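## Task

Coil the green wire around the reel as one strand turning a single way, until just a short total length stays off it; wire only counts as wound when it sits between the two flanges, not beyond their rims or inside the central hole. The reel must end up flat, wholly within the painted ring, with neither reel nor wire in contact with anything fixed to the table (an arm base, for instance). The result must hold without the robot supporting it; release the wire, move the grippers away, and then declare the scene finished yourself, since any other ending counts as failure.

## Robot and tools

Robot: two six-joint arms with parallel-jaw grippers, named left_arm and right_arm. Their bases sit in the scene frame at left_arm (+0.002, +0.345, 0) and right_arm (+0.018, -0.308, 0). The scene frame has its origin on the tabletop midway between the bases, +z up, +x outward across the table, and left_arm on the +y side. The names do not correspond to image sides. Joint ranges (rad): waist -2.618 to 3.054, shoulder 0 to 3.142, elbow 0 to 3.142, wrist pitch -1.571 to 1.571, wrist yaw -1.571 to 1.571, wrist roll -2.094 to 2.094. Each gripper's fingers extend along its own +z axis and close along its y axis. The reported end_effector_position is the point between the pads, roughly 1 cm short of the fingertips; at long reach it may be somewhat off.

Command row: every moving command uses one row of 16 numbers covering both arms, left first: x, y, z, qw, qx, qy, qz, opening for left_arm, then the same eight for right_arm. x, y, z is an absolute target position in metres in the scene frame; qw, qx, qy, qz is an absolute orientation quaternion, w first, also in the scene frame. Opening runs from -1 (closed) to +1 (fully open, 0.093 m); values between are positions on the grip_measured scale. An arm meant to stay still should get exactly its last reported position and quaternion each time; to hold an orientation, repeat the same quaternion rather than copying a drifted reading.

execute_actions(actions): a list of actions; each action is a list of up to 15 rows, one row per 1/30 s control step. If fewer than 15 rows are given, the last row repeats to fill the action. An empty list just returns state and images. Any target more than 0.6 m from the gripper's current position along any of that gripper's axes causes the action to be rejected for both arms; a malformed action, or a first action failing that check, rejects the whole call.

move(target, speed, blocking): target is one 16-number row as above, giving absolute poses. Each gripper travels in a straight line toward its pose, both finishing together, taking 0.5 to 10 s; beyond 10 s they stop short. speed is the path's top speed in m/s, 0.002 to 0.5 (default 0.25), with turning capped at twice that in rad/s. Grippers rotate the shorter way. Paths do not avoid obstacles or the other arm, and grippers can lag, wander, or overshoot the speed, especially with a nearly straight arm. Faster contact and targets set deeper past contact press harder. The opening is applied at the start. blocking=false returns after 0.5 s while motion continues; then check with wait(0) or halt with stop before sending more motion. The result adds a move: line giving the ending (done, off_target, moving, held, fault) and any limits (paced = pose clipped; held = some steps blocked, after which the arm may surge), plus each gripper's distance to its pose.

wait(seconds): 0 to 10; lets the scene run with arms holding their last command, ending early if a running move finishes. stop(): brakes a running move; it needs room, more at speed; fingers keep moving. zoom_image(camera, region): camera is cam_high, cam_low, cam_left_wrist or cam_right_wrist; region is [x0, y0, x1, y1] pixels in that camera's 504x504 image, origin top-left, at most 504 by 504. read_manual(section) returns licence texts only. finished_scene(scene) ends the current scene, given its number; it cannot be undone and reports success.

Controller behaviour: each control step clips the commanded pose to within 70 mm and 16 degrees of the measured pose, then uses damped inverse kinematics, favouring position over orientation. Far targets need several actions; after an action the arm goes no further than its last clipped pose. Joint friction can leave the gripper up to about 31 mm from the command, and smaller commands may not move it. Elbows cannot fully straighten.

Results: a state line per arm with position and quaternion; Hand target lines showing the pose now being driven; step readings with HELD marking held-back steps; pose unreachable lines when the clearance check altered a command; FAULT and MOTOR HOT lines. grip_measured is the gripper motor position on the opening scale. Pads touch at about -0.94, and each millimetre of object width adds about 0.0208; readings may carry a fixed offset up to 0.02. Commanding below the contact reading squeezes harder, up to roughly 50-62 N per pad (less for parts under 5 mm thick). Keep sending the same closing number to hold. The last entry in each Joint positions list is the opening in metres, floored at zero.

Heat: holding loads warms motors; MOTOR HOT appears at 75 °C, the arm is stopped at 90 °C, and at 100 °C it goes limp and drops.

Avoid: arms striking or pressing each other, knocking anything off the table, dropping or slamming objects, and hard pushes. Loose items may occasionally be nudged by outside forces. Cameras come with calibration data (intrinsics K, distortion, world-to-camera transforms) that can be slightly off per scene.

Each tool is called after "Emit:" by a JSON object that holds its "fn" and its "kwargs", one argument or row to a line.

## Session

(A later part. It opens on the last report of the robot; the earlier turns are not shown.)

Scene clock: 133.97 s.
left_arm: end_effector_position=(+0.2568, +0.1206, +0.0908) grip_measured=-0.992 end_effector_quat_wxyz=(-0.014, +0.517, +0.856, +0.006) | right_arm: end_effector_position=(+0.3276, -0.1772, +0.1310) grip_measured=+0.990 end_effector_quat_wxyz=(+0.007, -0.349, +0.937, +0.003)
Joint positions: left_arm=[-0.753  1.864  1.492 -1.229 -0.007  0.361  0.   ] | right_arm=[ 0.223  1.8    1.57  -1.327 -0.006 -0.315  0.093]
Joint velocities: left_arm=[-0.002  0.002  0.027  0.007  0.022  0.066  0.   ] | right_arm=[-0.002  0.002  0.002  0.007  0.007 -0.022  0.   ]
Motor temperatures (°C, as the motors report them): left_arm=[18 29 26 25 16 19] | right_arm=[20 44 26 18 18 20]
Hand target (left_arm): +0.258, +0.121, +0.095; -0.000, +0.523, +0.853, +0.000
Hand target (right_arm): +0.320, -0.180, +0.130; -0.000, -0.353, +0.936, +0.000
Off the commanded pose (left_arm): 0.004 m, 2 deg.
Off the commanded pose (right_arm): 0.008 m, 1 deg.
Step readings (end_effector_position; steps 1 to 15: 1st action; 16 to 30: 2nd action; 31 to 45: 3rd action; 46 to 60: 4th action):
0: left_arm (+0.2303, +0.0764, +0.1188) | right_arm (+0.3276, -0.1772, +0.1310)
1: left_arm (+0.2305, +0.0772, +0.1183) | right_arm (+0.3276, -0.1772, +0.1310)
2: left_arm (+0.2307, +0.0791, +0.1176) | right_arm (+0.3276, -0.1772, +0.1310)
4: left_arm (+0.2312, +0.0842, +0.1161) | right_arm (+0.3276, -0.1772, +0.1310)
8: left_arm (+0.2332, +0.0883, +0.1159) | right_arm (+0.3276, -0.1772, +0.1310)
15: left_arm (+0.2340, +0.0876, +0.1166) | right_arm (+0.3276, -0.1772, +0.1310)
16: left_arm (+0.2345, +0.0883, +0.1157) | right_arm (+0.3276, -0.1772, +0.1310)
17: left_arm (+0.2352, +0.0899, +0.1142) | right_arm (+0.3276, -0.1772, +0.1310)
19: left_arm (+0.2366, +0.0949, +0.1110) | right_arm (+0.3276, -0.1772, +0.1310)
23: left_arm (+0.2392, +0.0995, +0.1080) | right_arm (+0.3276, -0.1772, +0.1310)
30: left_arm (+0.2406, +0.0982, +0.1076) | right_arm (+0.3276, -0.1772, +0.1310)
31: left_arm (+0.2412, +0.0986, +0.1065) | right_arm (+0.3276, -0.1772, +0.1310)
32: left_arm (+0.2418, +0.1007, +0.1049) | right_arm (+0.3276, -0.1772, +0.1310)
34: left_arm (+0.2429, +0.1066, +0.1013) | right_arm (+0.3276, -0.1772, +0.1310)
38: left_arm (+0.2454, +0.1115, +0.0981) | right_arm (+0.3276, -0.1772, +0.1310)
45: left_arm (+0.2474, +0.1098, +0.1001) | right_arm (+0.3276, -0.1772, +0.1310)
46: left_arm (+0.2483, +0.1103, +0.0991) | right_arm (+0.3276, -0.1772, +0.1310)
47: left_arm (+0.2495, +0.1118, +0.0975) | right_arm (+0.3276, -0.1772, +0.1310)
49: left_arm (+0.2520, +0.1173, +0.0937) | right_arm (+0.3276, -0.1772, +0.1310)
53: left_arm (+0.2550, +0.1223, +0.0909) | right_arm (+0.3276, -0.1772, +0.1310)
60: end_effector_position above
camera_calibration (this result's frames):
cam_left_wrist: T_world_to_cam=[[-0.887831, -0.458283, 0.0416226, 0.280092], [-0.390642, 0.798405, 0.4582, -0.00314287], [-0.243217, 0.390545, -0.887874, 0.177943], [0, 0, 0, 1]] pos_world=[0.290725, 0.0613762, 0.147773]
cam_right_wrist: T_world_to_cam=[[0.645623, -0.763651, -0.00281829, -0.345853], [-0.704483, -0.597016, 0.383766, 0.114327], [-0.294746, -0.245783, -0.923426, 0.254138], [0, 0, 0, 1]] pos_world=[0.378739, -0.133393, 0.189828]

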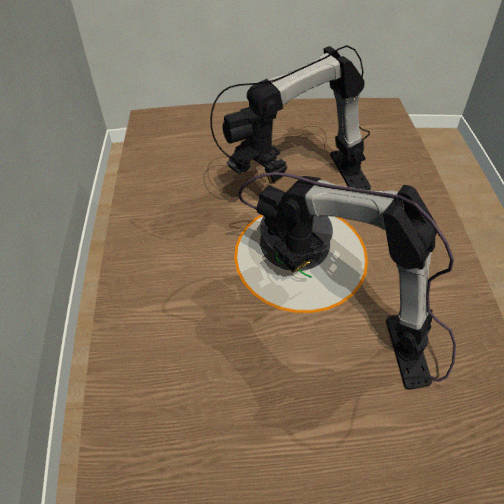

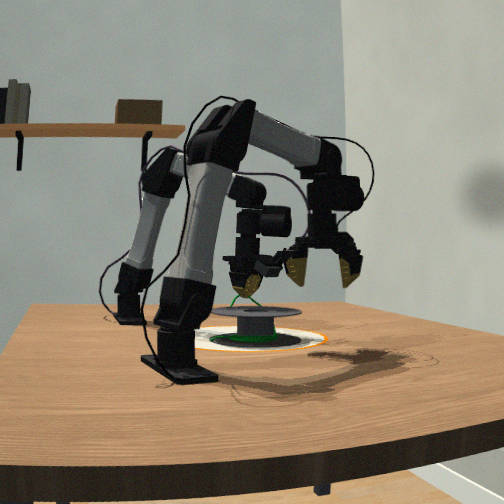

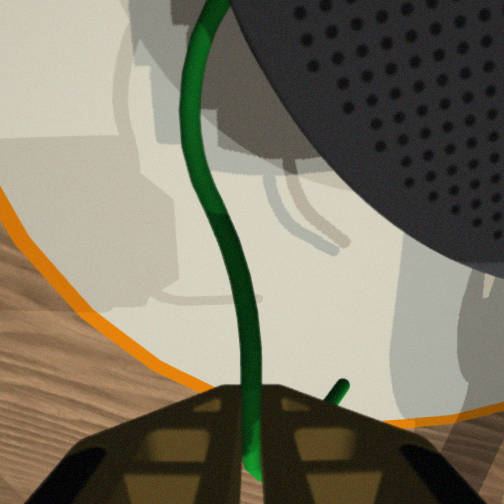

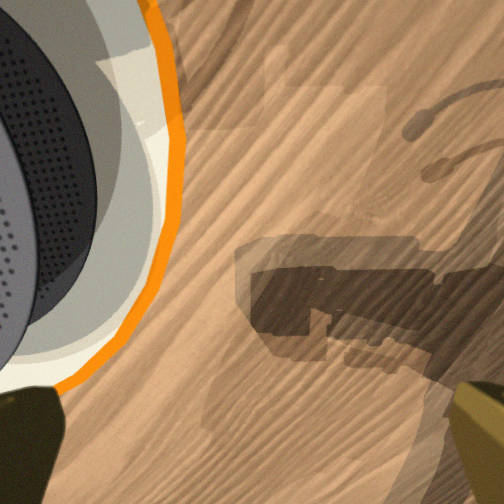

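Emit:
{"fn": "execute_actions", "kwargs": {
  "actions": [
    [[0.256,0.128,0.075,0,0.5225,0.8526,0,-1,0.32,-0.18,0.13,0,-0.353,0.936,0,1]],
    [[0.254,0.134,0.055,0,0.5225,0.8526,0,-1,0.32,-0.18,0.13,0,-0.353,0.936,0,1]],
    [[0.252,0.138,0.038,0,0.5225,0.8526,0,-1,0.32,-0.18,0.13,0,-0.353,0.936,0,1]],
    [[0.252,0.138,0.032,0,0.5225,0.8526,0,-1,0.32,-0.18,0.13,0,-0.353,0.936,0,1]]
  ]
}}

Emit:
{"fn": "zoom_image", "kwargs": {
  "camera": "cam_low",
  "region": [190,270,320,355]
}}

Scene clock: 139.67 s.
left_arm: end_effector_position=(+0.2524, +0.1360, +0.0357) grip_measured=-0.992 end_effector_quat_wxyz=(+0.001, +0.524, +0.852, +0.004) | right_arm: end_effector_position=(+0.3276, -0.1772, +0.1310) grip_measured=+0.990 end_effector_quat_wxyz=(+0.007, -0.349, +0.937, +0.003)
Joint positions: left_arm=[-0.726  1.839  1.234 -0.966 -0.007  0.404  0.   ] | right_arm=[ 0.223  1.8    1.57  -1.327 -0.006 -0.315  0.093]
Joint velocities: left_arm=[-0.022  0.007 -0.002 -0.022 -0.007  0.007  0.   ] | right_arm=[ 0.002 -0.007  0.007 -0.095  0.022 -0.022  0.   ]
Motor temperatures (°C, as the motors report them): left_arm=[18 30 26 25 16 19] | right_arm=[20 44 25 18 18 20]
Hand target (left_arm): +0.252, +0.138, +0.032; -0.000, +0.523, +0.853, +0.000
Hand target (right_arm): +0.320, -0.180, +0.130; -0.000, -0.353, +0.936, +0.000
Off the commanded pose (left_arm): 0.004 m, 0 deg.
Off the commanded pose (right_arm): 0.008 m, 1 deg.
Step readings (end_effector_position; steps 1 to 15: 1st action; 16 to 30: 2nd action; 31 to 45: 3rd action; 46 to 60: 4th action):
0: left_arm (+0.2574, +0.1201, +0.0907) | right_arm (+0.3276, -0.1772, +0.1310)
1: left_arm (+0.2576, +0.1204, +0.0881) | right_arm (+0.3276, -0.1772, +0.1310)
2: left_arm (+0.2561, +0.1224, +0.0841) | right_arm (+0.3276, -0.1772, +0.1310)
4: left_arm (+0.2510, +0.1291, +0.0757) | right_arm (+0.3276, -0.1772, +0.1310)
8: left_arm (+0.2495, +0.1320, +0.0708) | right_arm (+0.3276, -0.1772, +0.1310)
15: left_arm (+0.2529, +0.1289, +0.0706) | right_arm (+0.3276, -0.1772, +0.1310)
16: left_arm (+0.2535, +0.1290, +0.0682) | right_arm (+0.3276, -0.1772, +0.1310)
17: left_arm (+0.2529, +0.1302, +0.0646) | right_arm (+0.3276, -0.1772, +0.1310)
19: left_arm (+0.2490, +0.1353, +0.0567) | right_arm (+0.3276, -0.1772, +0.1310)
23: left_arm (+0.2478, +0.1375, +0.0527) | right_arm (+0.3276, -0.1772, +0.1310)
30: left_arm (+0.2512, +0.1346, +0.0525) | right_arm (+0.3276, -0.1772, +0.1310)
31: left_arm (+0.2516, +0.1344, +0.0506) | right_arm (+0.3276, -0.1772, +0.1310)
32: left_arm (+0.2513, +0.1350, +0.0475) | right_arm (+0.3276, -0.1772, +0.1310)
34: left_arm (+0.2479, +0.1388, +0.0412) | right_arm (+0.3276, -0.1772, +0.1310)
38: left_arm (+0.2479, +0.1398, +0.0386) | right_arm (+0.3276, -0.1772, +0.1310)
45: left_arm (+0.2508, +0.1374, +0.0385) | right_arm (+0.3276, -0.1772, +0.1310)
46: left_arm (+0.2510, +0.1372, +0.0380) | right_arm (+0.3276, -0.1772, +0.1310)
47: left_arm (+0.2512, +0.1370, +0.0374) | right_arm (+0.3276, -0.1772, +0.1310)
49: left_arm (+0.2512, +0.1370, +0.0362) | right_arm (+0.3276, -0.1772, +0.1310)
53: left_arm (+0.2517, +0.1366, +0.0357) | right_arm (+0.3276, -0.1772, +0.1310)
60: end_effector_position above
camera_calibration (this result's frames):
cam_left_wrist: T_world_to_cam=[[-0.896025, -0.442929, 0.030861, 0.285862], [-0.3873, 0.813691, 0.43348, 0.00603342], [-0.217113, 0.376457, -0.900634, 0.117751], [0, 0, 0, 1]] pos_world=[0.284041, 0.0773792, 0.0946129]
cam_right_wrist: T_world_to_cam=[[0.645623, -0.763651, -0.00281829, -0.345853], [-0.704483, -0.597016, 0.383766, 0.114327], [-0.294746, -0.245783, -0.923426, 0.254138], [0, 0, 0, 1]] pos_world=[0.378739, -0.133393, 0.189828]

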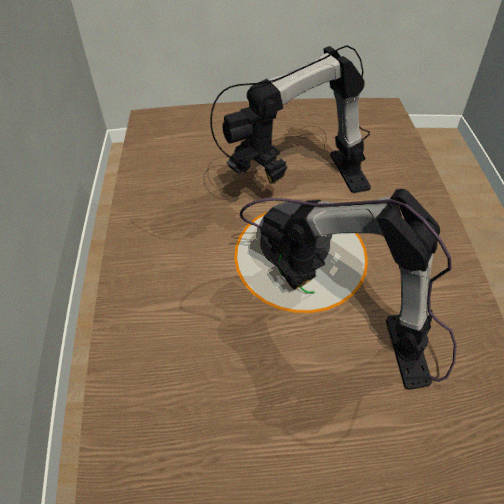

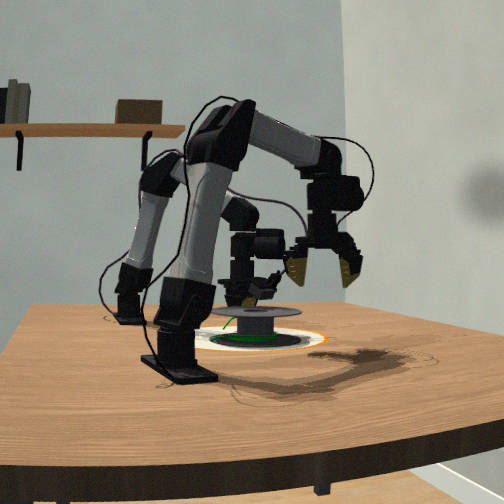

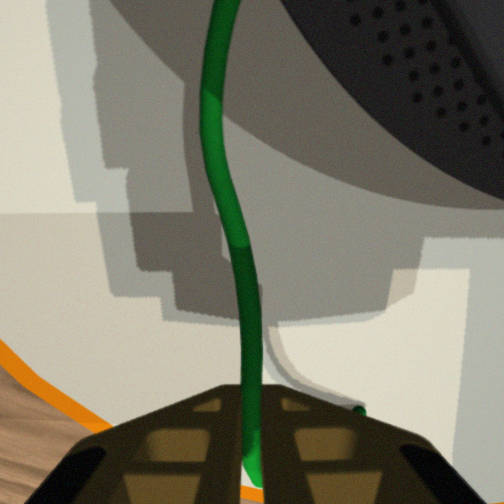

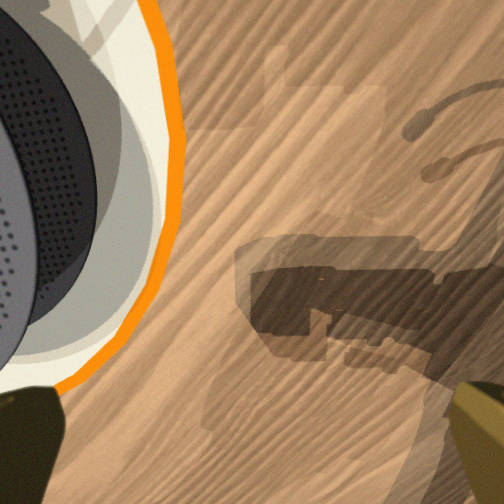

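Region (190, 270, 320, 355) of cam_low's 504x504 image, scaled by 3.877, with more detail than that image has; it fills the top 330 rows of this view, and the rest is white.

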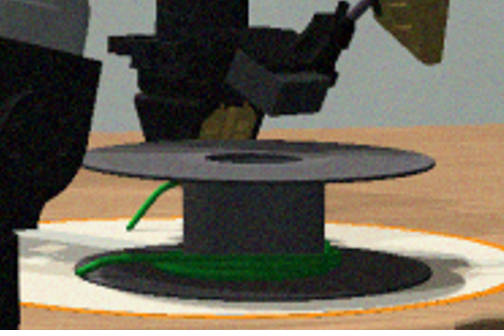

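Emit:
{"fn": "execute_actions", "kwargs": {
  "actions": [
    [[0.252,0.138,0.032,0,0.5225,0.8526,0,0.0,0.32,-0.18,0.13,0,-0.353,0.936,0,1]],
    [[0.252,0.138,0.075,0,0.5225,0.8526,0,0.0,0.32,-0.18,0.13,0,-0.353,0.936,0,1]],
    [[0.252,0.138,0.11,0,0.5225,0.8526,0,0.0,0.32,-0.18,0.13,0,-0.353,0.936,0,1]]
  ]
}}

Emit:
{"fn": "zoom_image", "kwargs": {
  "camera": "cam_low",
  "region": [190,270,320,355]
}}

Scene clock: 143.30 s.
left_arm: end_effector_position=(+0.2529, +0.1356, +0.1027) grip_measured=-0.002 end_effector_quat_wxyz=(-0.000, +0.524, +0.852, +0.004) | right_arm: end_effector_position=(+0.3276, -0.1772, +0.1310) grip_measured=+0.990 end_effector_quat_wxyz=(+0.007, -0.349, +0.937, +0.003)
Joint positions: left_arm=[-0.726  1.784  1.439 -1.227 -0.007  0.404  0.045] | right_arm=[ 0.223  1.8    1.57  -1.327 -0.006 -0.315  0.093]
Joint velocities: left_arm=[-0.022 -0.002  0.002 -0.11  -0.022  0.037 -0.002] | right_arm=[-0.002 -0.007  0.022 -0.051  0.007 -0.022 -0.001]
Motor temperatures (°C, as the motors report them): left_arm=[18 30 26 25 16 19] | right_arm=[20 44 25 18 17 20]
Hand target (left_arm): +0.252, +0.138, +0.110; +0.000, +0.523, +0.853, -0.000
Hand target (right_arm): +0.320, -0.180, +0.130; -0.000, -0.353, +0.936, +0.000
Off the commanded pose (left_arm): 0.008 m, 0 deg.
Off the commanded pose (right_arm): 0.008 m, 1 deg.
Step readings (end_effector_position; steps 1 to 15: 1st action; 16 to 30: 2nd action; 31 to 45: 3rd action):
0: left_arm (+0.2525, +0.1359, +0.0357) | right_arm (+0.3276, -0.1772, +0.1310)
1: left_arm (+0.2525, +0.1359, +0.0357) | right_arm (+0.3276, -0.1772, +0.1310)
2: left_arm (+0.2525, +0.1359, +0.0357) | right_arm (+0.3276, -0.1772, +0.1310)
4: left_arm (+0.2525, +0.1359, +0.0357) | right_arm (+0.3276, -0.1772, +0.1310)
8: left_arm (+0.2525, +0.1359, +0.0357) | right_arm (+0.3276, -0.1772, +0.1310)
15: left_arm (+0.2525, +0.1359, +0.0357) | right_arm (+0.3276, -0.1772, +0.1310)
16: left_arm (+0.2519, +0.1364, +0.0385) | right_arm (+0.3276, -0.1772, +0.1310)
17: left_arm (+0.2512, +0.1370, +0.0427) | right_arm (+0.3276, -0.1772, +0.1310)
19: left_arm (+0.2539, +0.1347, +0.0540) | right_arm (+0.3276, -0.1772, +0.1310)
23: left_arm (+0.2564, +0.1327, +0.0663) | right_arm (+0.3276, -0.1772, +0.1310)
30: left_arm (+0.2517, +0.1365, +0.0664) | right_arm (+0.3276, -0.1772, +0.1310)
31: left_arm (+0.2511, +0.1371, +0.0702) | right_arm (+0.3276, -0.1772, +0.1310)
32: left_arm (+0.2508, +0.1373, +0.0754) | right_arm (+0.3276, -0.1772, +0.1310)
34: left_arm (+0.2553, +0.1335, +0.0899) | right_arm (+0.3276, -0.1772, +0.1310)
38: left_arm (+0.2582, +0.1311, +0.1027) | right_arm (+0.3276, -0.1772, +0.1310)
45: end_effector_position above
camera_calibration (this result's frames):
cam_left_wrist: T_world_to_cam=[[-0.895989, -0.44296, 0.0314729, 0.283985], [-0.386793, 0.813265, 0.434731, -0.0226922], [-0.218164, 0.377341, -0.90001, 0.178471], [0, 0, 0, 1]] pos_world=[0.284606, 0.0769043, 0.161553]
cam_right_wrist: T_world_to_cam=[[0.645623, -0.763651, -0.00281829, -0.345853], [-0.704483, -0.597016, 0.383766, 0.114327], [-0.294746, -0.245783, -0.923426, 0.254138], [0, 0, 0, 1]] pos_world=[0.378739, -0.133393, 0.189828]

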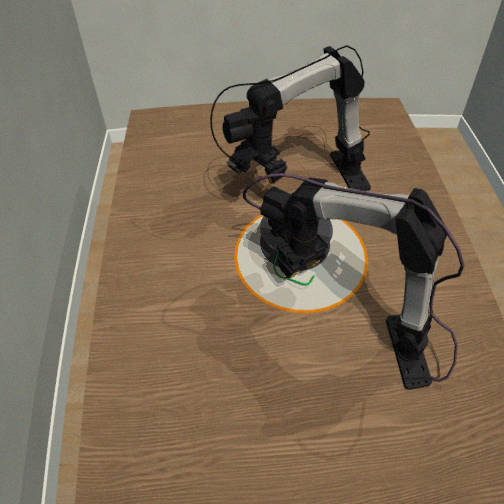

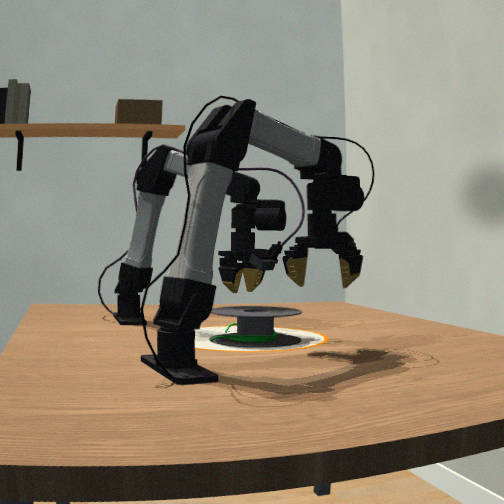

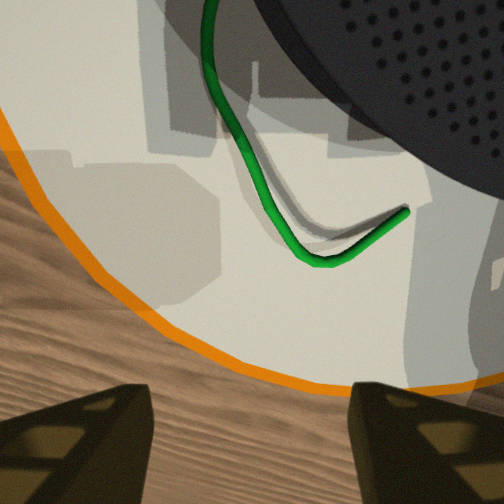

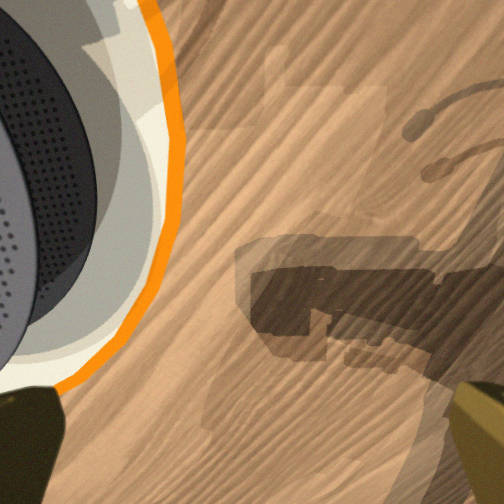

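Region (190, 270, 320, 355) of cam_low's 504x504 image, scaled by 3.877, with more detail than that image has; it fills the top 330 rows of this view, and the rest is white.

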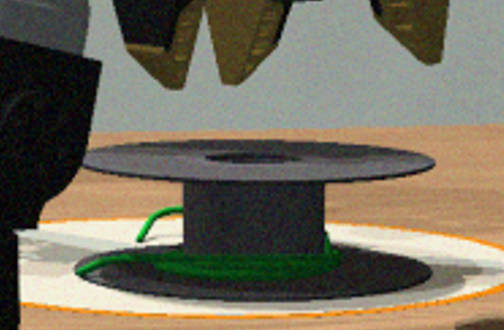

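Emit:
{"fn": "move", "kwargs": {
  "target": [0.233,0.116,0.085,0.3679,0.2546,0.8881,-0.1055,0.0,0.32,-0.18,0.13,0,-0.353,0.936,0,1],
  "speed": 0.1
}}

Scene clock: 157.67 s.
left_arm: end_effector_position=(+0.2330, +0.1181, +0.0767) grip_measured=-0.002 end_effector_quat_wxyz=(+0.351, +0.263, +0.893, -0.100) | right_arm: end_effector_position=(+0.3276, -0.1772, +0.1310) grip_measured=+0.990 end_effector_quat_wxyz=(+0.007, -0.349, +0.937, +0.003)
Joint positions: left_arm=[-0.917  1.247  0.565 -0.168 -0.22  -0.234  0.045] | right_arm=[ 0.223  1.8    1.57  -1.327 -0.006 -0.315  0.093]
Joint velocities: left_arm=[ 0.007 -0.007  0.007  0.007 -0.051 -0.007  0.001] | right_arm=[ 0.007  0.002  0.002 -0.022 -0.007  0.022 -0.001]
Motor temperatures (°C, as the motors report them): left_arm=[18 31 26 25 16 19] | right_arm=[20 44 25 18 17 20]
Hand target (left_arm): +0.233, +0.117, +0.083; +0.367, +0.258, +0.887, -0.106
Hand target (right_arm): +0.320, -0.180, +0.130; -0.000, -0.353, +0.936, +0.000
Off the commanded pose (left_arm): 0.009 m, 2 deg.
Off the commanded pose (right_arm): 0.008 m, 1 deg.
move: done
camera_calibration (this result's frames):
cam_left_wrist: T_world_to_cam=[[-0.56653, -0.823911, 0.0146402, 0.228795], [-0.789283, 0.537443, -0.296962, 0.177662], [0.236802, -0.179793, -0.954777, 0.121331], [0, 0, 0, 1]] pos_world=[0.241114, 0.114838, 0.165253]
cam_right_wrist: T_world_to_cam=[[0.645623, -0.763651, -0.00281829, -0.345853], [-0.704483, -0.597016, 0.383766, 0.114327], [-0.294746, -0.245783, -0.923426, 0.254138], [0, 0, 0, 1]] pos_world=[0.378739, -0.133393, 0.189828]

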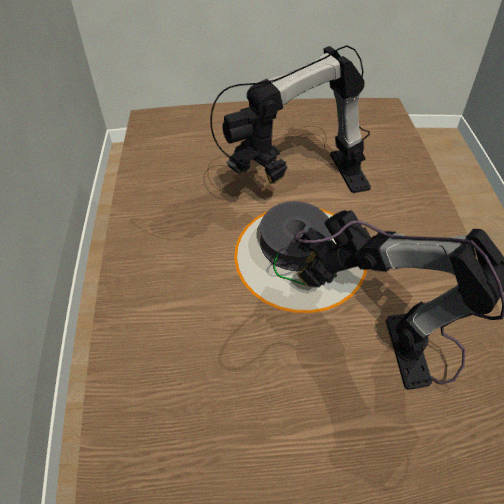

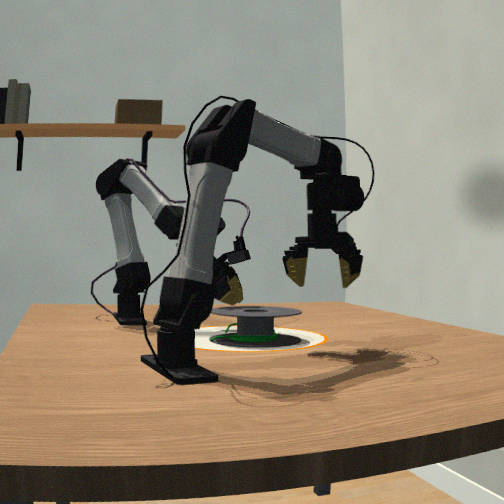

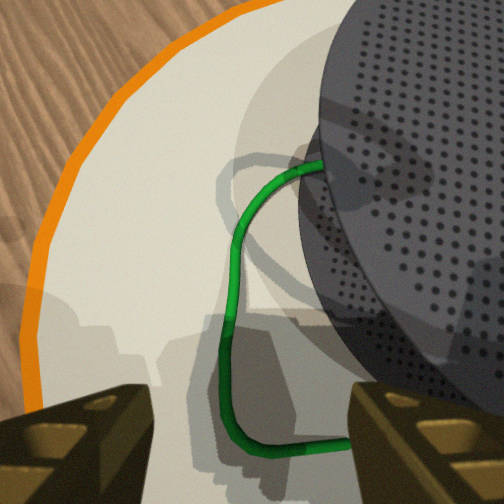

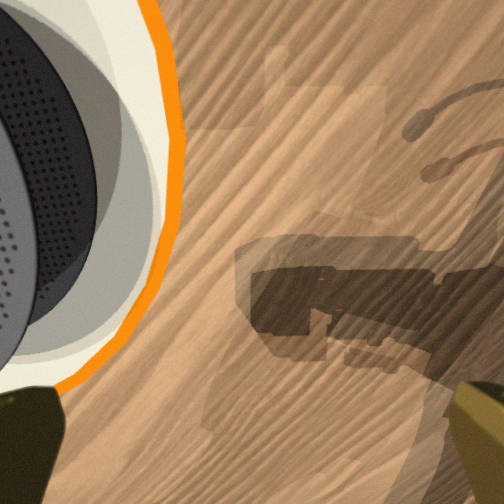

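Emit:
{"fn": "execute_actions", "kwargs": {
  "actions": [
    [[0.237,0.122,0.06,0.3679,0.2546,0.8881,-0.1055,0.0,0.32,-0.18,0.13,0,-0.353,0.936,0,1]],
    [[0.237,0.122,0.045,0.3679,0.2546,0.8881,-0.1055,0.0,0.32,-0.18,0.13,0,-0.353,0.936,0,1]]
  ]
}}

Scene clock: 159.90 s.
left_arm: end_effector_position=(+0.2345, +0.1206, +0.0501) grip_measured=-0.002 end_effector_quat_wxyz=(+0.367, +0.256, +0.888, -0.108) | right_arm: end_effector_position=(+0.3276, -0.1772, +0.1310) grip_measured=+0.990 end_effector_quat_wxyz=(+0.007, -0.349, +0.937, +0.003)
Joint positions: left_arm=[-0.909  1.303  0.449  0.043 -0.221 -0.232  0.045] | right_arm=[ 0.223  1.8    1.57  -1.327 -0.006 -0.315  0.093]
Joint velocities: left_arm=[-0.017  0.007 -0.017  0.095  0.007 -0.095 -0.001] | right_arm=[ 0.007  0.002  0.007  0.007  0.022 -0.051  0.   ]
Motor temperatures (°C, as the motors report them): left_arm=[18 31 26 25 16 19] | right_arm=[20 44 25 18 17 20]
Hand target (left_arm): +0.237, +0.122, +0.045; +0.368, +0.255, +0.888, -0.105
Hand target (right_arm): +0.320, -0.180, +0.130; -0.000, -0.353, +0.936, +0.000
Off the commanded pose (left_arm): 0.006 m, 0 deg.
Off the commanded pose (right_arm): 0.008 m, 1 deg.
Step readings (end_effector_position; steps 1 to 15: 1st action; 16 to 30: 2nd action):
0: left_arm (+0.2333, +0.1180, +0.0770) | right_arm (+0.3276, -0.1772, +0.1310)
1: left_arm (+0.2339, +0.1176, +0.0761) | right_arm (+0.3276, -0.1772, +0.1310)
2: left_arm (+0.2342, +0.1182, +0.0740) | right_arm (+0.3276, -0.1772, +0.1310)
4: left_arm (+0.2319, +0.1228, +0.0659) | right_arm (+0.3276, -0.1772, +0.1310)
8: left_arm (+0.2308, +0.1251, +0.0617) | right_arm (+0.3276, -0.1772, +0.1310)
15: left_arm (+0.2342, +0.1209, +0.0667) | right_arm (+0.3276, -0.1772, +0.1310)
16: left_arm (+0.2348, +0.1202, +0.0660) | right_arm (+0.3276, -0.1772, +0.1310)
17: left_arm (+0.2352, +0.1197, +0.0637) | right_arm (+0.3276, -0.1772, +0.1310)
19: left_arm (+0.2339, +0.1213, +0.0553) | right_arm (+0.3276, -0.1772, +0.1310)
23: left_arm (+0.2320, +0.1236, +0.0465) | right_arm (+0.3276, -0.1772, +0.1310)
30: end_effector_position above
camera_calibration (this result's frames):
cam_left_wrist: T_world_to_cam=[[-0.56136, -0.827231, 0.0237333, 0.230773], [-0.784617, 0.522884, -0.333119, 0.172076], [0.263157, -0.205621, -0.942586, 0.0922947], [0, 0, 0, 1]] pos_world=[0.240272, 0.119905, 0.13884]
cam_right_wrist: T_world_to_cam=[[0.645623, -0.763651, -0.00281829, -0.345853], [-0.704483, -0.597016, 0.383766, 0.114327], [-0.294746, -0.245783, -0.923426, 0.254138], [0, 0, 0, 1]] pos_world=[0.378739, -0.133393, 0.189828]

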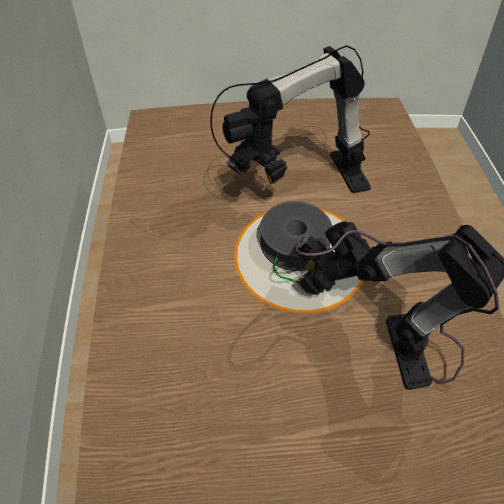

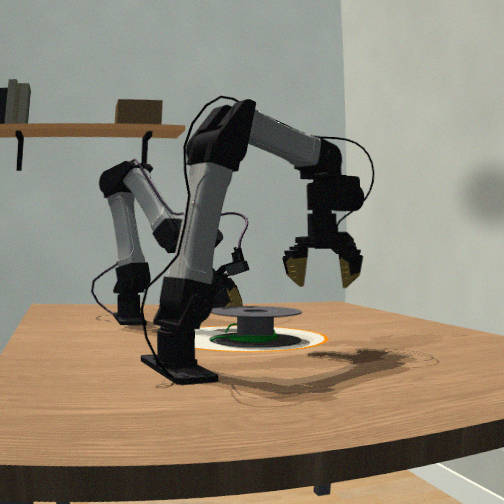

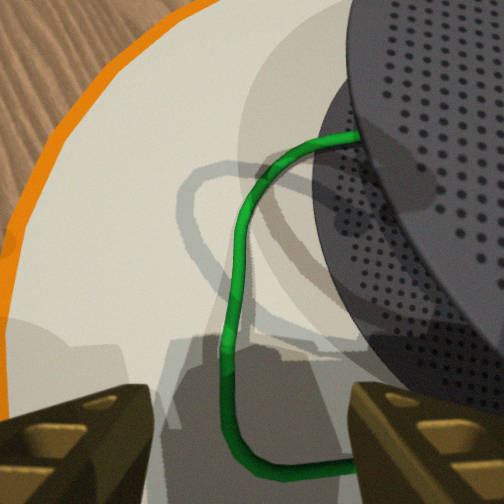

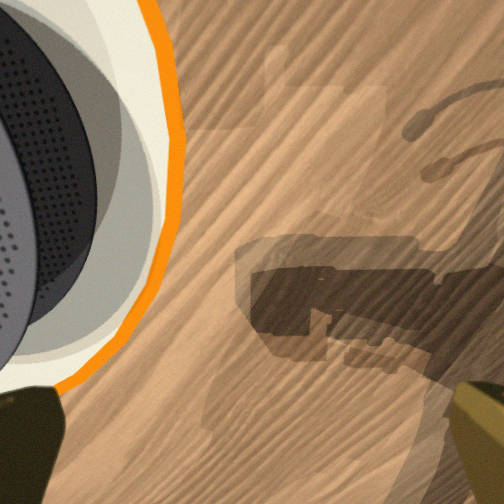

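Emit:
{"fn": "execute_actions", "kwargs": {
  "actions": [
    [[0.242,0.125,0.036,0.3679,0.2546,0.8881,-0.1055,0.0,0.32,-0.18,0.13,0,-0.353,0.936,0,1]],
    [[0.242,0.125,0.027,0.3679,0.2546,0.8881,-0.1055,0.0,0.32,-0.18,0.13,0,-0.353,0.936,0,1]]
  ]
}}

Scene clock: 161.60 s.
left_arm: end_effector_position=(+0.2420, +0.1236, +0.0336) grip_measured=-0.002 end_effector_quat_wxyz=(+0.372, +0.253, +0.887, -0.105) | right_arm: end_effector_position=(+0.3276, -0.1772, +0.1310) grip_measured=+0.990 end_effector_quat_wxyz=(+0.007, -0.349, +0.937, +0.003)
Joint positions: left_arm=[-0.882  1.379  0.412  0.166 -0.214 -0.211  0.045] | right_arm=[ 0.223  1.8    1.57  -1.327 -0.006 -0.315  0.093]
Joint velocities: left_arm=[-0.012  0.007 -0.027  0.007  0.022 -0.051 -0.001] | right_arm=[ 0.007  0.007 -0.007  0.037 -0.007  0.022 -0.   ]
Motor temperatures (°C, as the motors report them): left_arm=[18 30 26 25 16 19] | right_arm=[20 44 25 18 17 20]
Hand target (left_arm): +0.242, +0.125, +0.027; +0.368, +0.255, +0.888, -0.105
Hand target (right_arm): +0.320, -0.180, +0.130; -0.000, -0.353, +0.936, +0.000
Off the commanded pose (left_arm): 0.007 m, 0 deg.
Off the commanded pose (right_arm): 0.008 m, 1 deg.
Step readings (end_effector_position; steps 1 to 15: 1st action; 16 to 30: 2nd action):
0: left_arm (+0.2351, +0.1198, +0.0510) | right_arm (+0.3276, -0.1772, +0.1310)
1: left_arm (+0.2361, +0.1200, +0.0505) | right_arm (+0.3276, -0.1772, +0.1310)
2: left_arm (+0.2382, +0.1210, +0.0493) | right_arm (+0.3276, -0.1772, +0.1310)
4: left_arm (+0.2405, +0.1244, +0.0449) | right_arm (+0.3276, -0.1772, +0.1310)
8: left_arm (+0.2406, +0.1258, +0.0407) | right_arm (+0.3276, -0.1772, +0.1310)
15: left_arm (+0.2420, +0.1238, +0.0429) | right_arm (+0.3276, -0.1772, +0.1310)
16: left_arm (+0.2423, +0.1234, +0.0425) | right_arm (+0.3276, -0.1772, +0.1310)
17: left_arm (+0.2426, +0.1231, +0.0412) | right_arm (+0.3276, -0.1772, +0.1310)
19: left_arm (+0.2417, +0.1240, +0.0363) | right_arm (+0.3276, -0.1772, +0.1310)
23: left_arm (+0.2404, +0.1254, +0.0315) | right_arm (+0.3276, -0.1772, +0.1310)
30: end_effector_position above
camera_calibration (this result's frames):
cam_left_wrist: T_world_to_cam=[[-0.554756, -0.831839, 0.0170283, 0.237069], [-0.785587, 0.51695, -0.340023, 0.172051], [0.274042, -0.202007, -0.940263, 0.0722874], [0, 0, 0, 1]] pos_world=[0.246867, 0.122864, 0.122434]
cam_right_wrist: T_world_to_cam=[[0.645623, -0.763651, -0.00281829, -0.345853], [-0.704483, -0.597016, 0.383766, 0.114327], [-0.294746, -0.245783, -0.923426, 0.254138], [0, 0, 0, 1]] pos_world=[0.378739, -0.133393, 0.189828]

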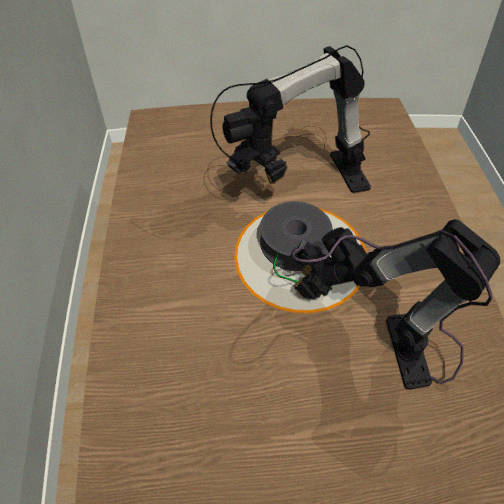

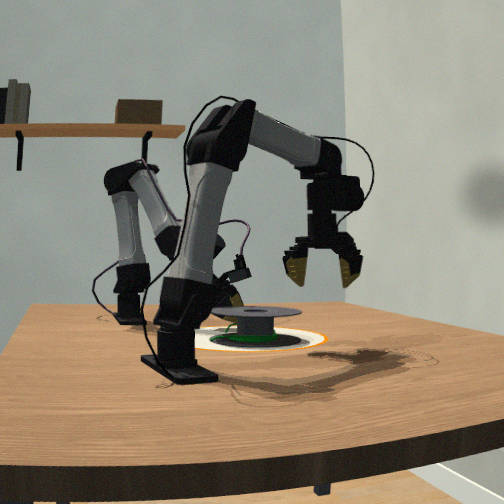

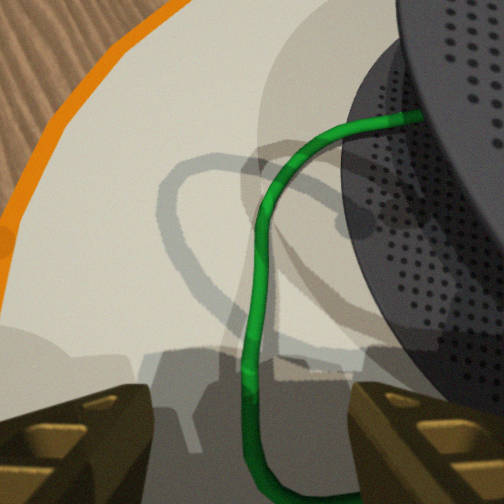

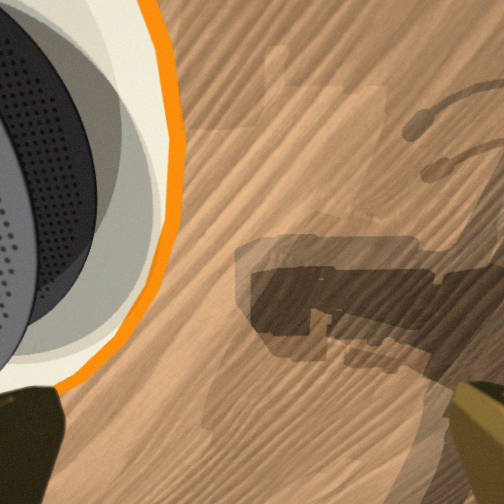

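Emit:
{"fn": "execute_actions", "kwargs": {
  "actions": [
    [[0.242,0.125,0.018,0.3679,0.2546,0.8881,-0.1055,0.0,0.32,-0.18,0.13,0,-0.353,0.936,0,1]],
    [[0.242,0.125,0.018,0.3679,0.2546,0.8881,-0.1055,-1,0.32,-0.18,0.13,0,-0.353,0.936,0,1]],
    [[0.242,0.125,0.018,0.3679,0.2546,0.8881,-0.1055,-1,0.32,-0.18,0.13,0,-0.353,0.936,0,1]]
  ]
}}

Scene clock: 163.60 s.
left_arm: end_effector_position=(+0.2426, +0.1228, +0.0252) grip_measured=-0.992 end_effector_quat_wxyz=(+0.373, +0.253, +0.886, -0.106) | right_arm: end_effector_position=(+0.3276, -0.1772, +0.1310) grip_measured=+0.990 end_effector_quat_wxyz=(+0.007, -0.349, +0.937, +0.003)
Joint positions: left_arm=[-0.882  1.42   0.393  0.23  -0.213 -0.211  0.   ] | right_arm=[ 0.223  1.8    1.57  -1.327 -0.006 -0.315  0.093]
Joint velocities: left_arm=[-0.022  0.007 -0.012 -0.022 -0.066 -0.037  0.   ] | right_arm=[-0.007 -0.002 -0.012  0.037 -0.037 -0.022 -0.   ]
Motor temperatures (°C, as the motors report them): left_arm=[18 30 26 26 16 19] | right_arm=[20 44 25 18 17 20]
Hand target (left_arm): +0.242, +0.125, +0.018; +0.368, +0.254, +0.888, -0.105
Hand target (right_arm): +0.320, -0.180, +0.130; -0.000, -0.353, +0.936, +0.000
Off the commanded pose (left_arm): 0.008 m, 1 deg.
Off the commanded pose (right_arm): 0.008 m, 1 deg.
Step readings (end_effector_position; steps 1 to 15: 1st action; 16 to 30: 2nd action; 31 to 45: 3rd action):
0: left_arm (+0.2424, +0.1232, +0.0342) | right_arm (+0.3276, -0.1772, +0.1310)
1: left_arm (+0.2427, +0.1228, +0.0337) | right_arm (+0.3276, -0.1772, +0.1310)
2: left_arm (+0.2429, +0.1225, +0.0322) | right_arm (+0.3276, -0.1772, +0.1310)
4: left_arm (+0.2419, +0.1237, +0.0271) | right_arm (+0.3276, -0.1772, +0.1310)
8: left_arm (+0.2406, +0.1252, +0.0223) | right_arm (+0.3276, -0.1772, +0.1310)
15: left_arm (+0.2422, +0.1233, +0.0245) | right_arm (+0.3276, -0.1772, +0.1310)
16: left_arm (+0.2423, +0.1232, +0.0247) | right_arm (+0.3276, -0.1772, +0.1310)
17: left_arm (+0.2424, +0.1231, +0.0248) | right_arm (+0.3276, -0.1772, +0.1310)
19: left_arm (+0.2425, +0.1230, +0.0249) | right_arm (+0.3276, -0.1772, +0.1310)
23: left_arm (+0.2426, +0.1228, +0.0251) | right_arm (+0.3276, -0.1772, +0.1310)
30: left_arm (+0.2426, +0.1228, +0.0252) | right_arm (+0.3276, -0.1772, +0.1310)
31: left_arm (+0.2426, +0.1228, +0.0252) | right_arm (+0.3276, -0.1772, +0.1310)
32: left_arm (+0.2426, +0.1228, +0.0252) | right_arm (+0.3276, -0.1772, +0.1310)
34: left_arm (+0.2426, +0.1228, +0.0252) | right_arm (+0.3276, -0.1772, +0.1310)
38: left_arm (+0.2426, +0.1228, +0.0252) | right_arm (+0.3276, -0.1772, +0.1310)
45: end_effector_position above
camera_calibration (this result's frames):
cam_left_wrist: T_world_to_cam=[[-0.555247, -0.831488, 0.0181233, 0.236919], [-0.784391, 0.516304, -0.343744, 0.17002], [0.276462, -0.205079, -0.938888, 0.0637582], [0, 0, 0, 1]] pos_world=[0.247283, 0.122289, 0.114011]
cam_right_wrist: T_world_to_cam=[[0.645623, -0.763651, -0.00281829, -0.345853], [-0.704483, -0.597016, 0.383766, 0.114327], [-0.294746, -0.245783, -0.923426, 0.254138], [0, 0, 0, 1]] pos_world=[0.378739, -0.133393, 0.189828]

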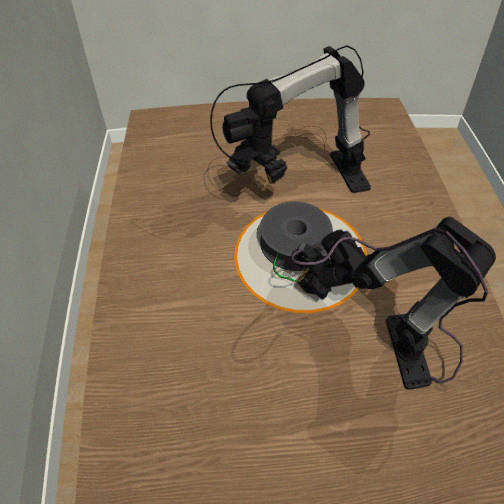

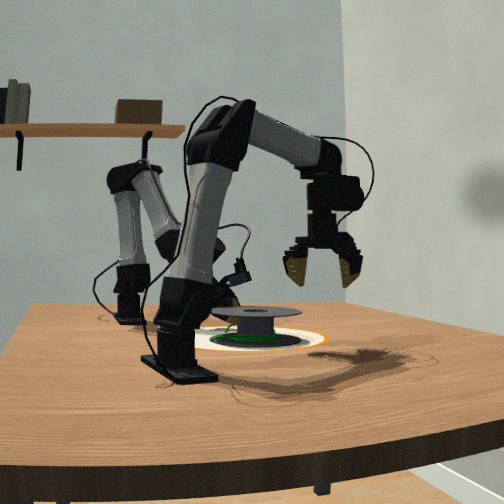

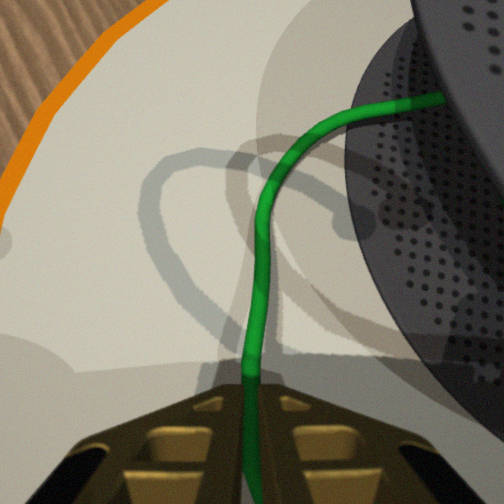

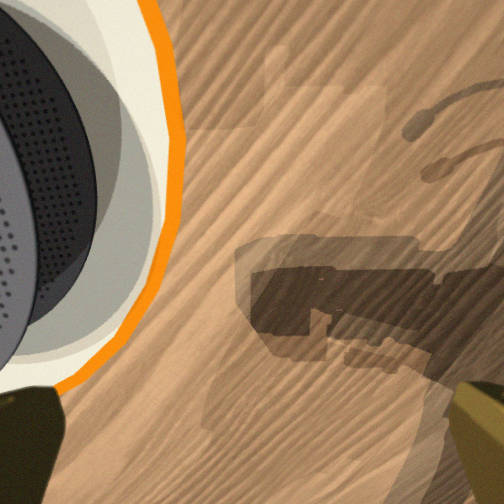

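Emit:
{"fn": "move", "kwargs": {
  "target": [0.242,0.125,0.018,0.3679,0.2546,0.8881,-0.1055,-1,0.302,-0.046,0.115,0,-0.5,0.866,0,1],
  "speed": 0.2
}}

Scene clock: 165.20 s.
left_arm: end_effector_position=(+0.2426, +0.1228, +0.0252) grip_measured=-0.992 end_effector_quat_wxyz=(+0.373, +0.253, +0.886, -0.106) | right_arm: end_effector_position=(+0.3006, -0.0470, +0.1153) grip_measured=+0.990 end_effector_quat_wxyz=(+0.005, -0.499, +0.866, +0.002)
Joint positions: left_arm=[-0.882  1.42   0.393  0.23  -0.213 -0.211  0.   ] | right_arm=[ 0.572  1.999  1.775 -1.336 -0.001 -0.3    0.093]
Joint velocities: left_arm=[ 0.007 -0.027 -0.017 -0.007 -0.007 -0.022  0.   ] | right_arm=[ 0.012 -0.002  0.007 -0.095  0.022  0.11  -0.001]
Motor temperatures (°C, as the motors report them): left_arm=[18 30 26 26 16 19] | right_arm=[20 44 25 18 17 20]
Hand target (left_arm): +0.242, +0.125, +0.018; +0.368, +0.254, +0.888, -0.105
Hand target (right_arm): +0.302, -0.048, +0.114; -0.001, -0.500, +0.866, -0.006
Off the commanded pose (left_arm): 0.008 m, 1 deg.
Off the commanded pose (right_arm): 0.002 m, 1 deg.
move: done
camera_calibration (this result's frames):
cam_left_wrist: T_world_to_cam=[[-0.555247, -0.831488, 0.0181233, 0.236919], [-0.784391, 0.516304, -0.343744, 0.17002], [0.276462, -0.205079, -0.938888, 0.0637582], [0, 0, 0, 1]] pos_world=[0.247283, 0.122289, 0.114011]
cam_right_wrist: T_world_to_cam=[[0.860151, -0.51004, 0.000495362, -0.282034], [-0.470075, -0.792375, 0.388808, 0.0988173], [-0.197915, -0.334666, -0.921319, 0.230151], [0, 0, 0, 1]] pos_world=[0.334593, 0.0114757, 0.173761]

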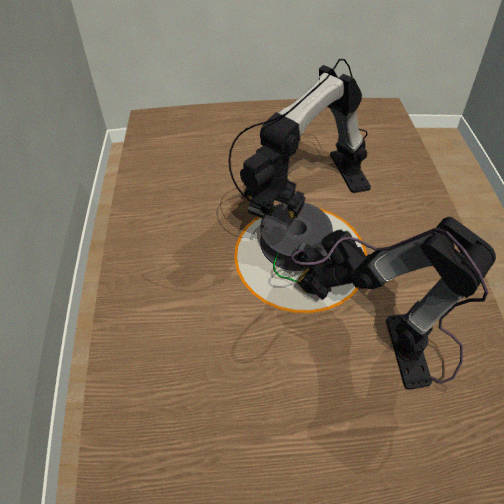

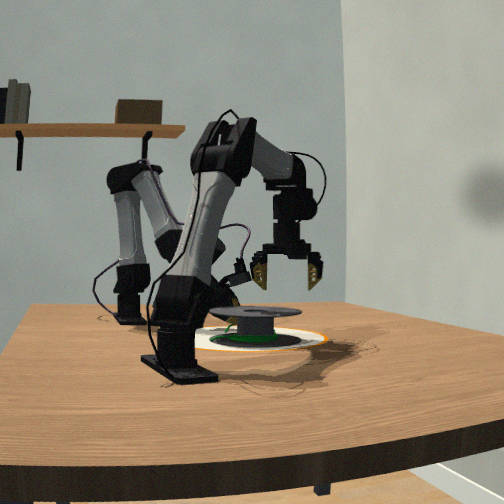

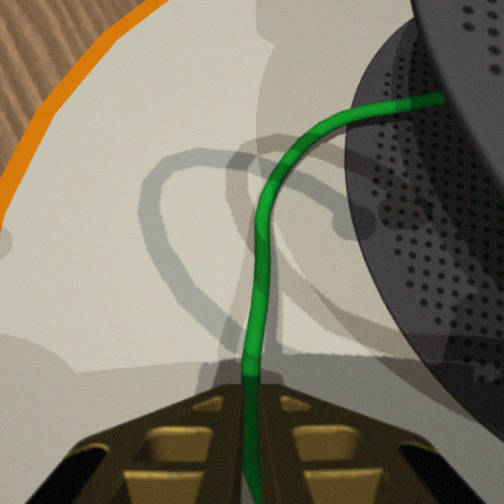

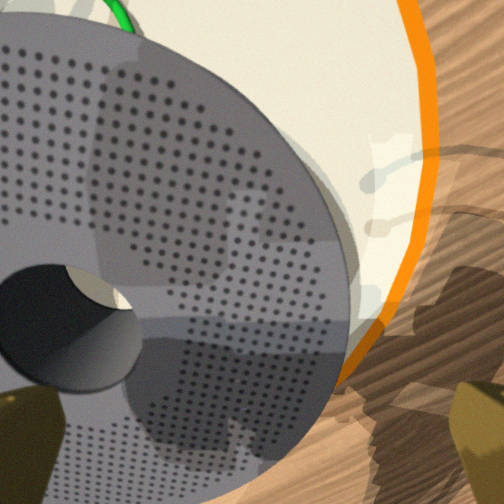

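Emit:
{"fn": "execute_actions", "kwargs": {
  "actions": [
    [[0.242,0.125,0.018,0.3679,0.2546,0.8881,-0.1055,-1,0.296,-0.054,0.085,0,-0.5,0.866,0,1]],
    [[0.242,0.125,0.018,0.3679,0.2546,0.8881,-0.1055,-1,0.296,-0.054,0.07,0,-0.5,0.866,0,1]]
  ]
}}

Scene clock: 167.57 s.
left_arm: end_effector_position=(+0.2426, +0.1228, +0.0252) grip_measured=-0.992 end_effector_quat_wxyz=(+0.373, +0.253, +0.886, -0.106) | right_arm: end_effector_position=(+0.2957, -0.0517, +0.0779) grip_measured=+0.990 end_effector_quat_wxyz=(+0.005, -0.500, +0.866, +0.002)
Joint positions: left_arm=[-0.882  1.42   0.393  0.23  -0.213 -0.211  0.   ] | right_arm=[ 0.572  1.981  1.6   -1.179 -0.001 -0.301  0.093]
Joint velocities: left_arm=[ 0.012  0.007 -0.017 -0.007  0.007 -0.022  0.   ] | right_arm=[-0.002 -0.007 -0.007 -0.022 -0.022  0.051 -0.001]
Motor temperatures (°C, as the motors report them): left_arm=[18 29 26 26 16 19] | right_arm=[20 44 25 18 17 20]
Hand target (left_arm): +0.242, +0.125, +0.018; +0.368, +0.254, +0.888, -0.105
Hand target (right_arm): +0.296, -0.054, +0.070; -0.000, -0.500, +0.866, +0.000
Off the commanded pose (left_arm): 0.008 m, 1 deg.
Off the commanded pose (right_arm): 0.008 m, 1 deg.
Step readings (end_effector_position; steps 1 to 15: 1st action; 16 to 30: 2nd action):
0: left_arm (+0.2426, +0.1228, +0.0252) | right_arm (+0.3002, -0.0476, +0.1154)
1: left_arm (+0.2426, +0.1228, +0.0252) | right_arm (+0.3003, -0.0475, +0.1122)
2: left_arm (+0.2426, +0.1228, +0.0252) | right_arm (+0.2982, -0.0494, +0.1071)
4: left_arm (+0.2426, +0.1228, +0.0252) | right_arm (+0.2918, -0.0553, +0.0955)
8: left_arm (+0.2426, +0.1228, +0.0252) | right_arm (+0.2896, -0.0573, +0.0888)
15: left_arm (+0.2426, +0.1228, +0.0252) | right_arm (+0.2939, -0.0534, +0.0887)
16: left_arm (+0.2426, +0.1228, +0.0252) | right_arm (+0.2944, -0.0529, +0.0870)
17: left_arm (+0.2426, +0.1228, +0.0252) | right_arm (+0.2946, -0.0527, +0.0848)
19: left_arm (+0.2426, +0.1228, +0.0252) | right_arm (+0.2933, -0.0540, +0.0799)
23: left_arm (+0.2426, +0.1228, +0.0252) | right_arm (+0.2936, -0.0536, +0.0779)
30: end_effector_position above
camera_calibration (this result's frames):
cam_left_wrist: T_world_to_cam=[[-0.555247, -0.831488, 0.0181233, 0.236919], [-0.784391, 0.516304, -0.343744, 0.17002], [0.276462, -0.205079, -0.938888, 0.0637582], [0, 0, 0, 1]] pos_world=[0.247283, 0.122289, 0.114011]
cam_right_wrist: T_world_to_cam=[[0.860535, -0.50939, 0.00134366, -0.280347], [-0.46979, -0.79261, 0.388674, 0.107243], [-0.196922, -0.335098, -0.921375, 0.192873], [0, 0, 0, 1]] pos_world=[0.329611, 0.00682714, 0.136403]

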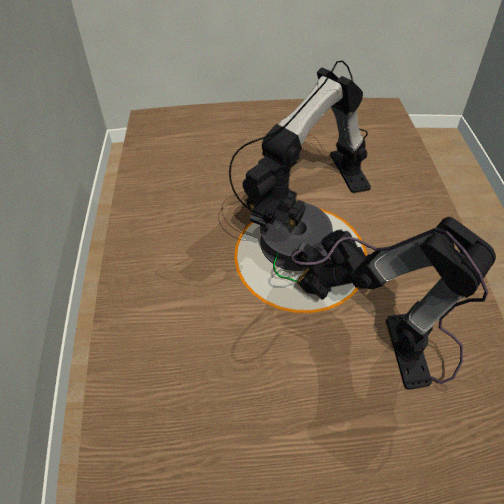

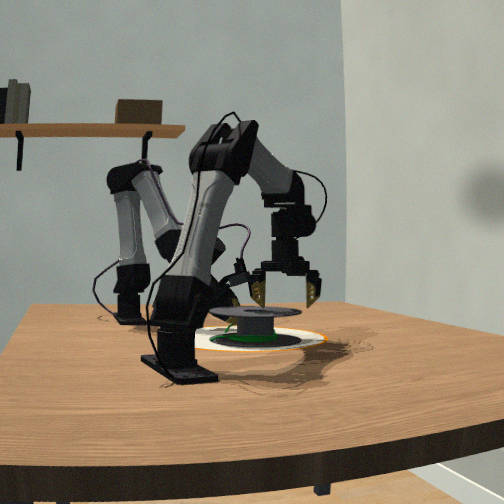

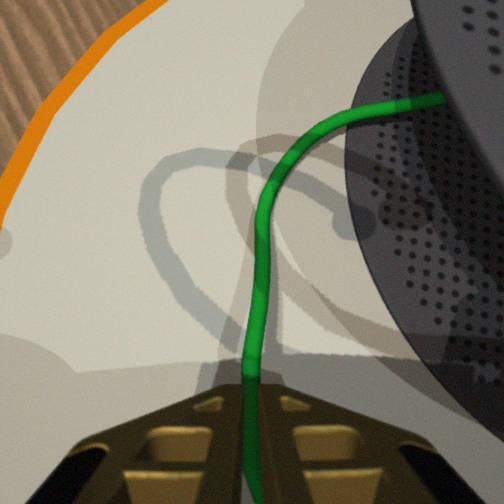

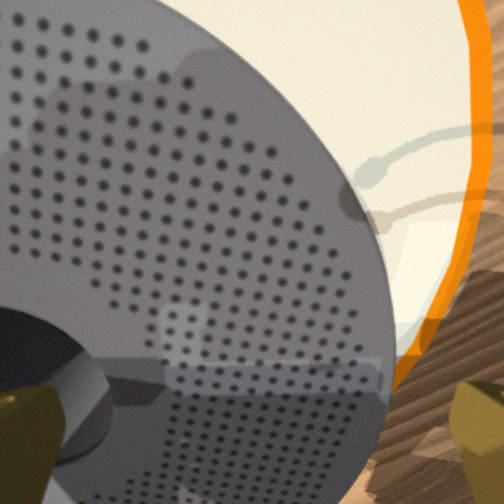

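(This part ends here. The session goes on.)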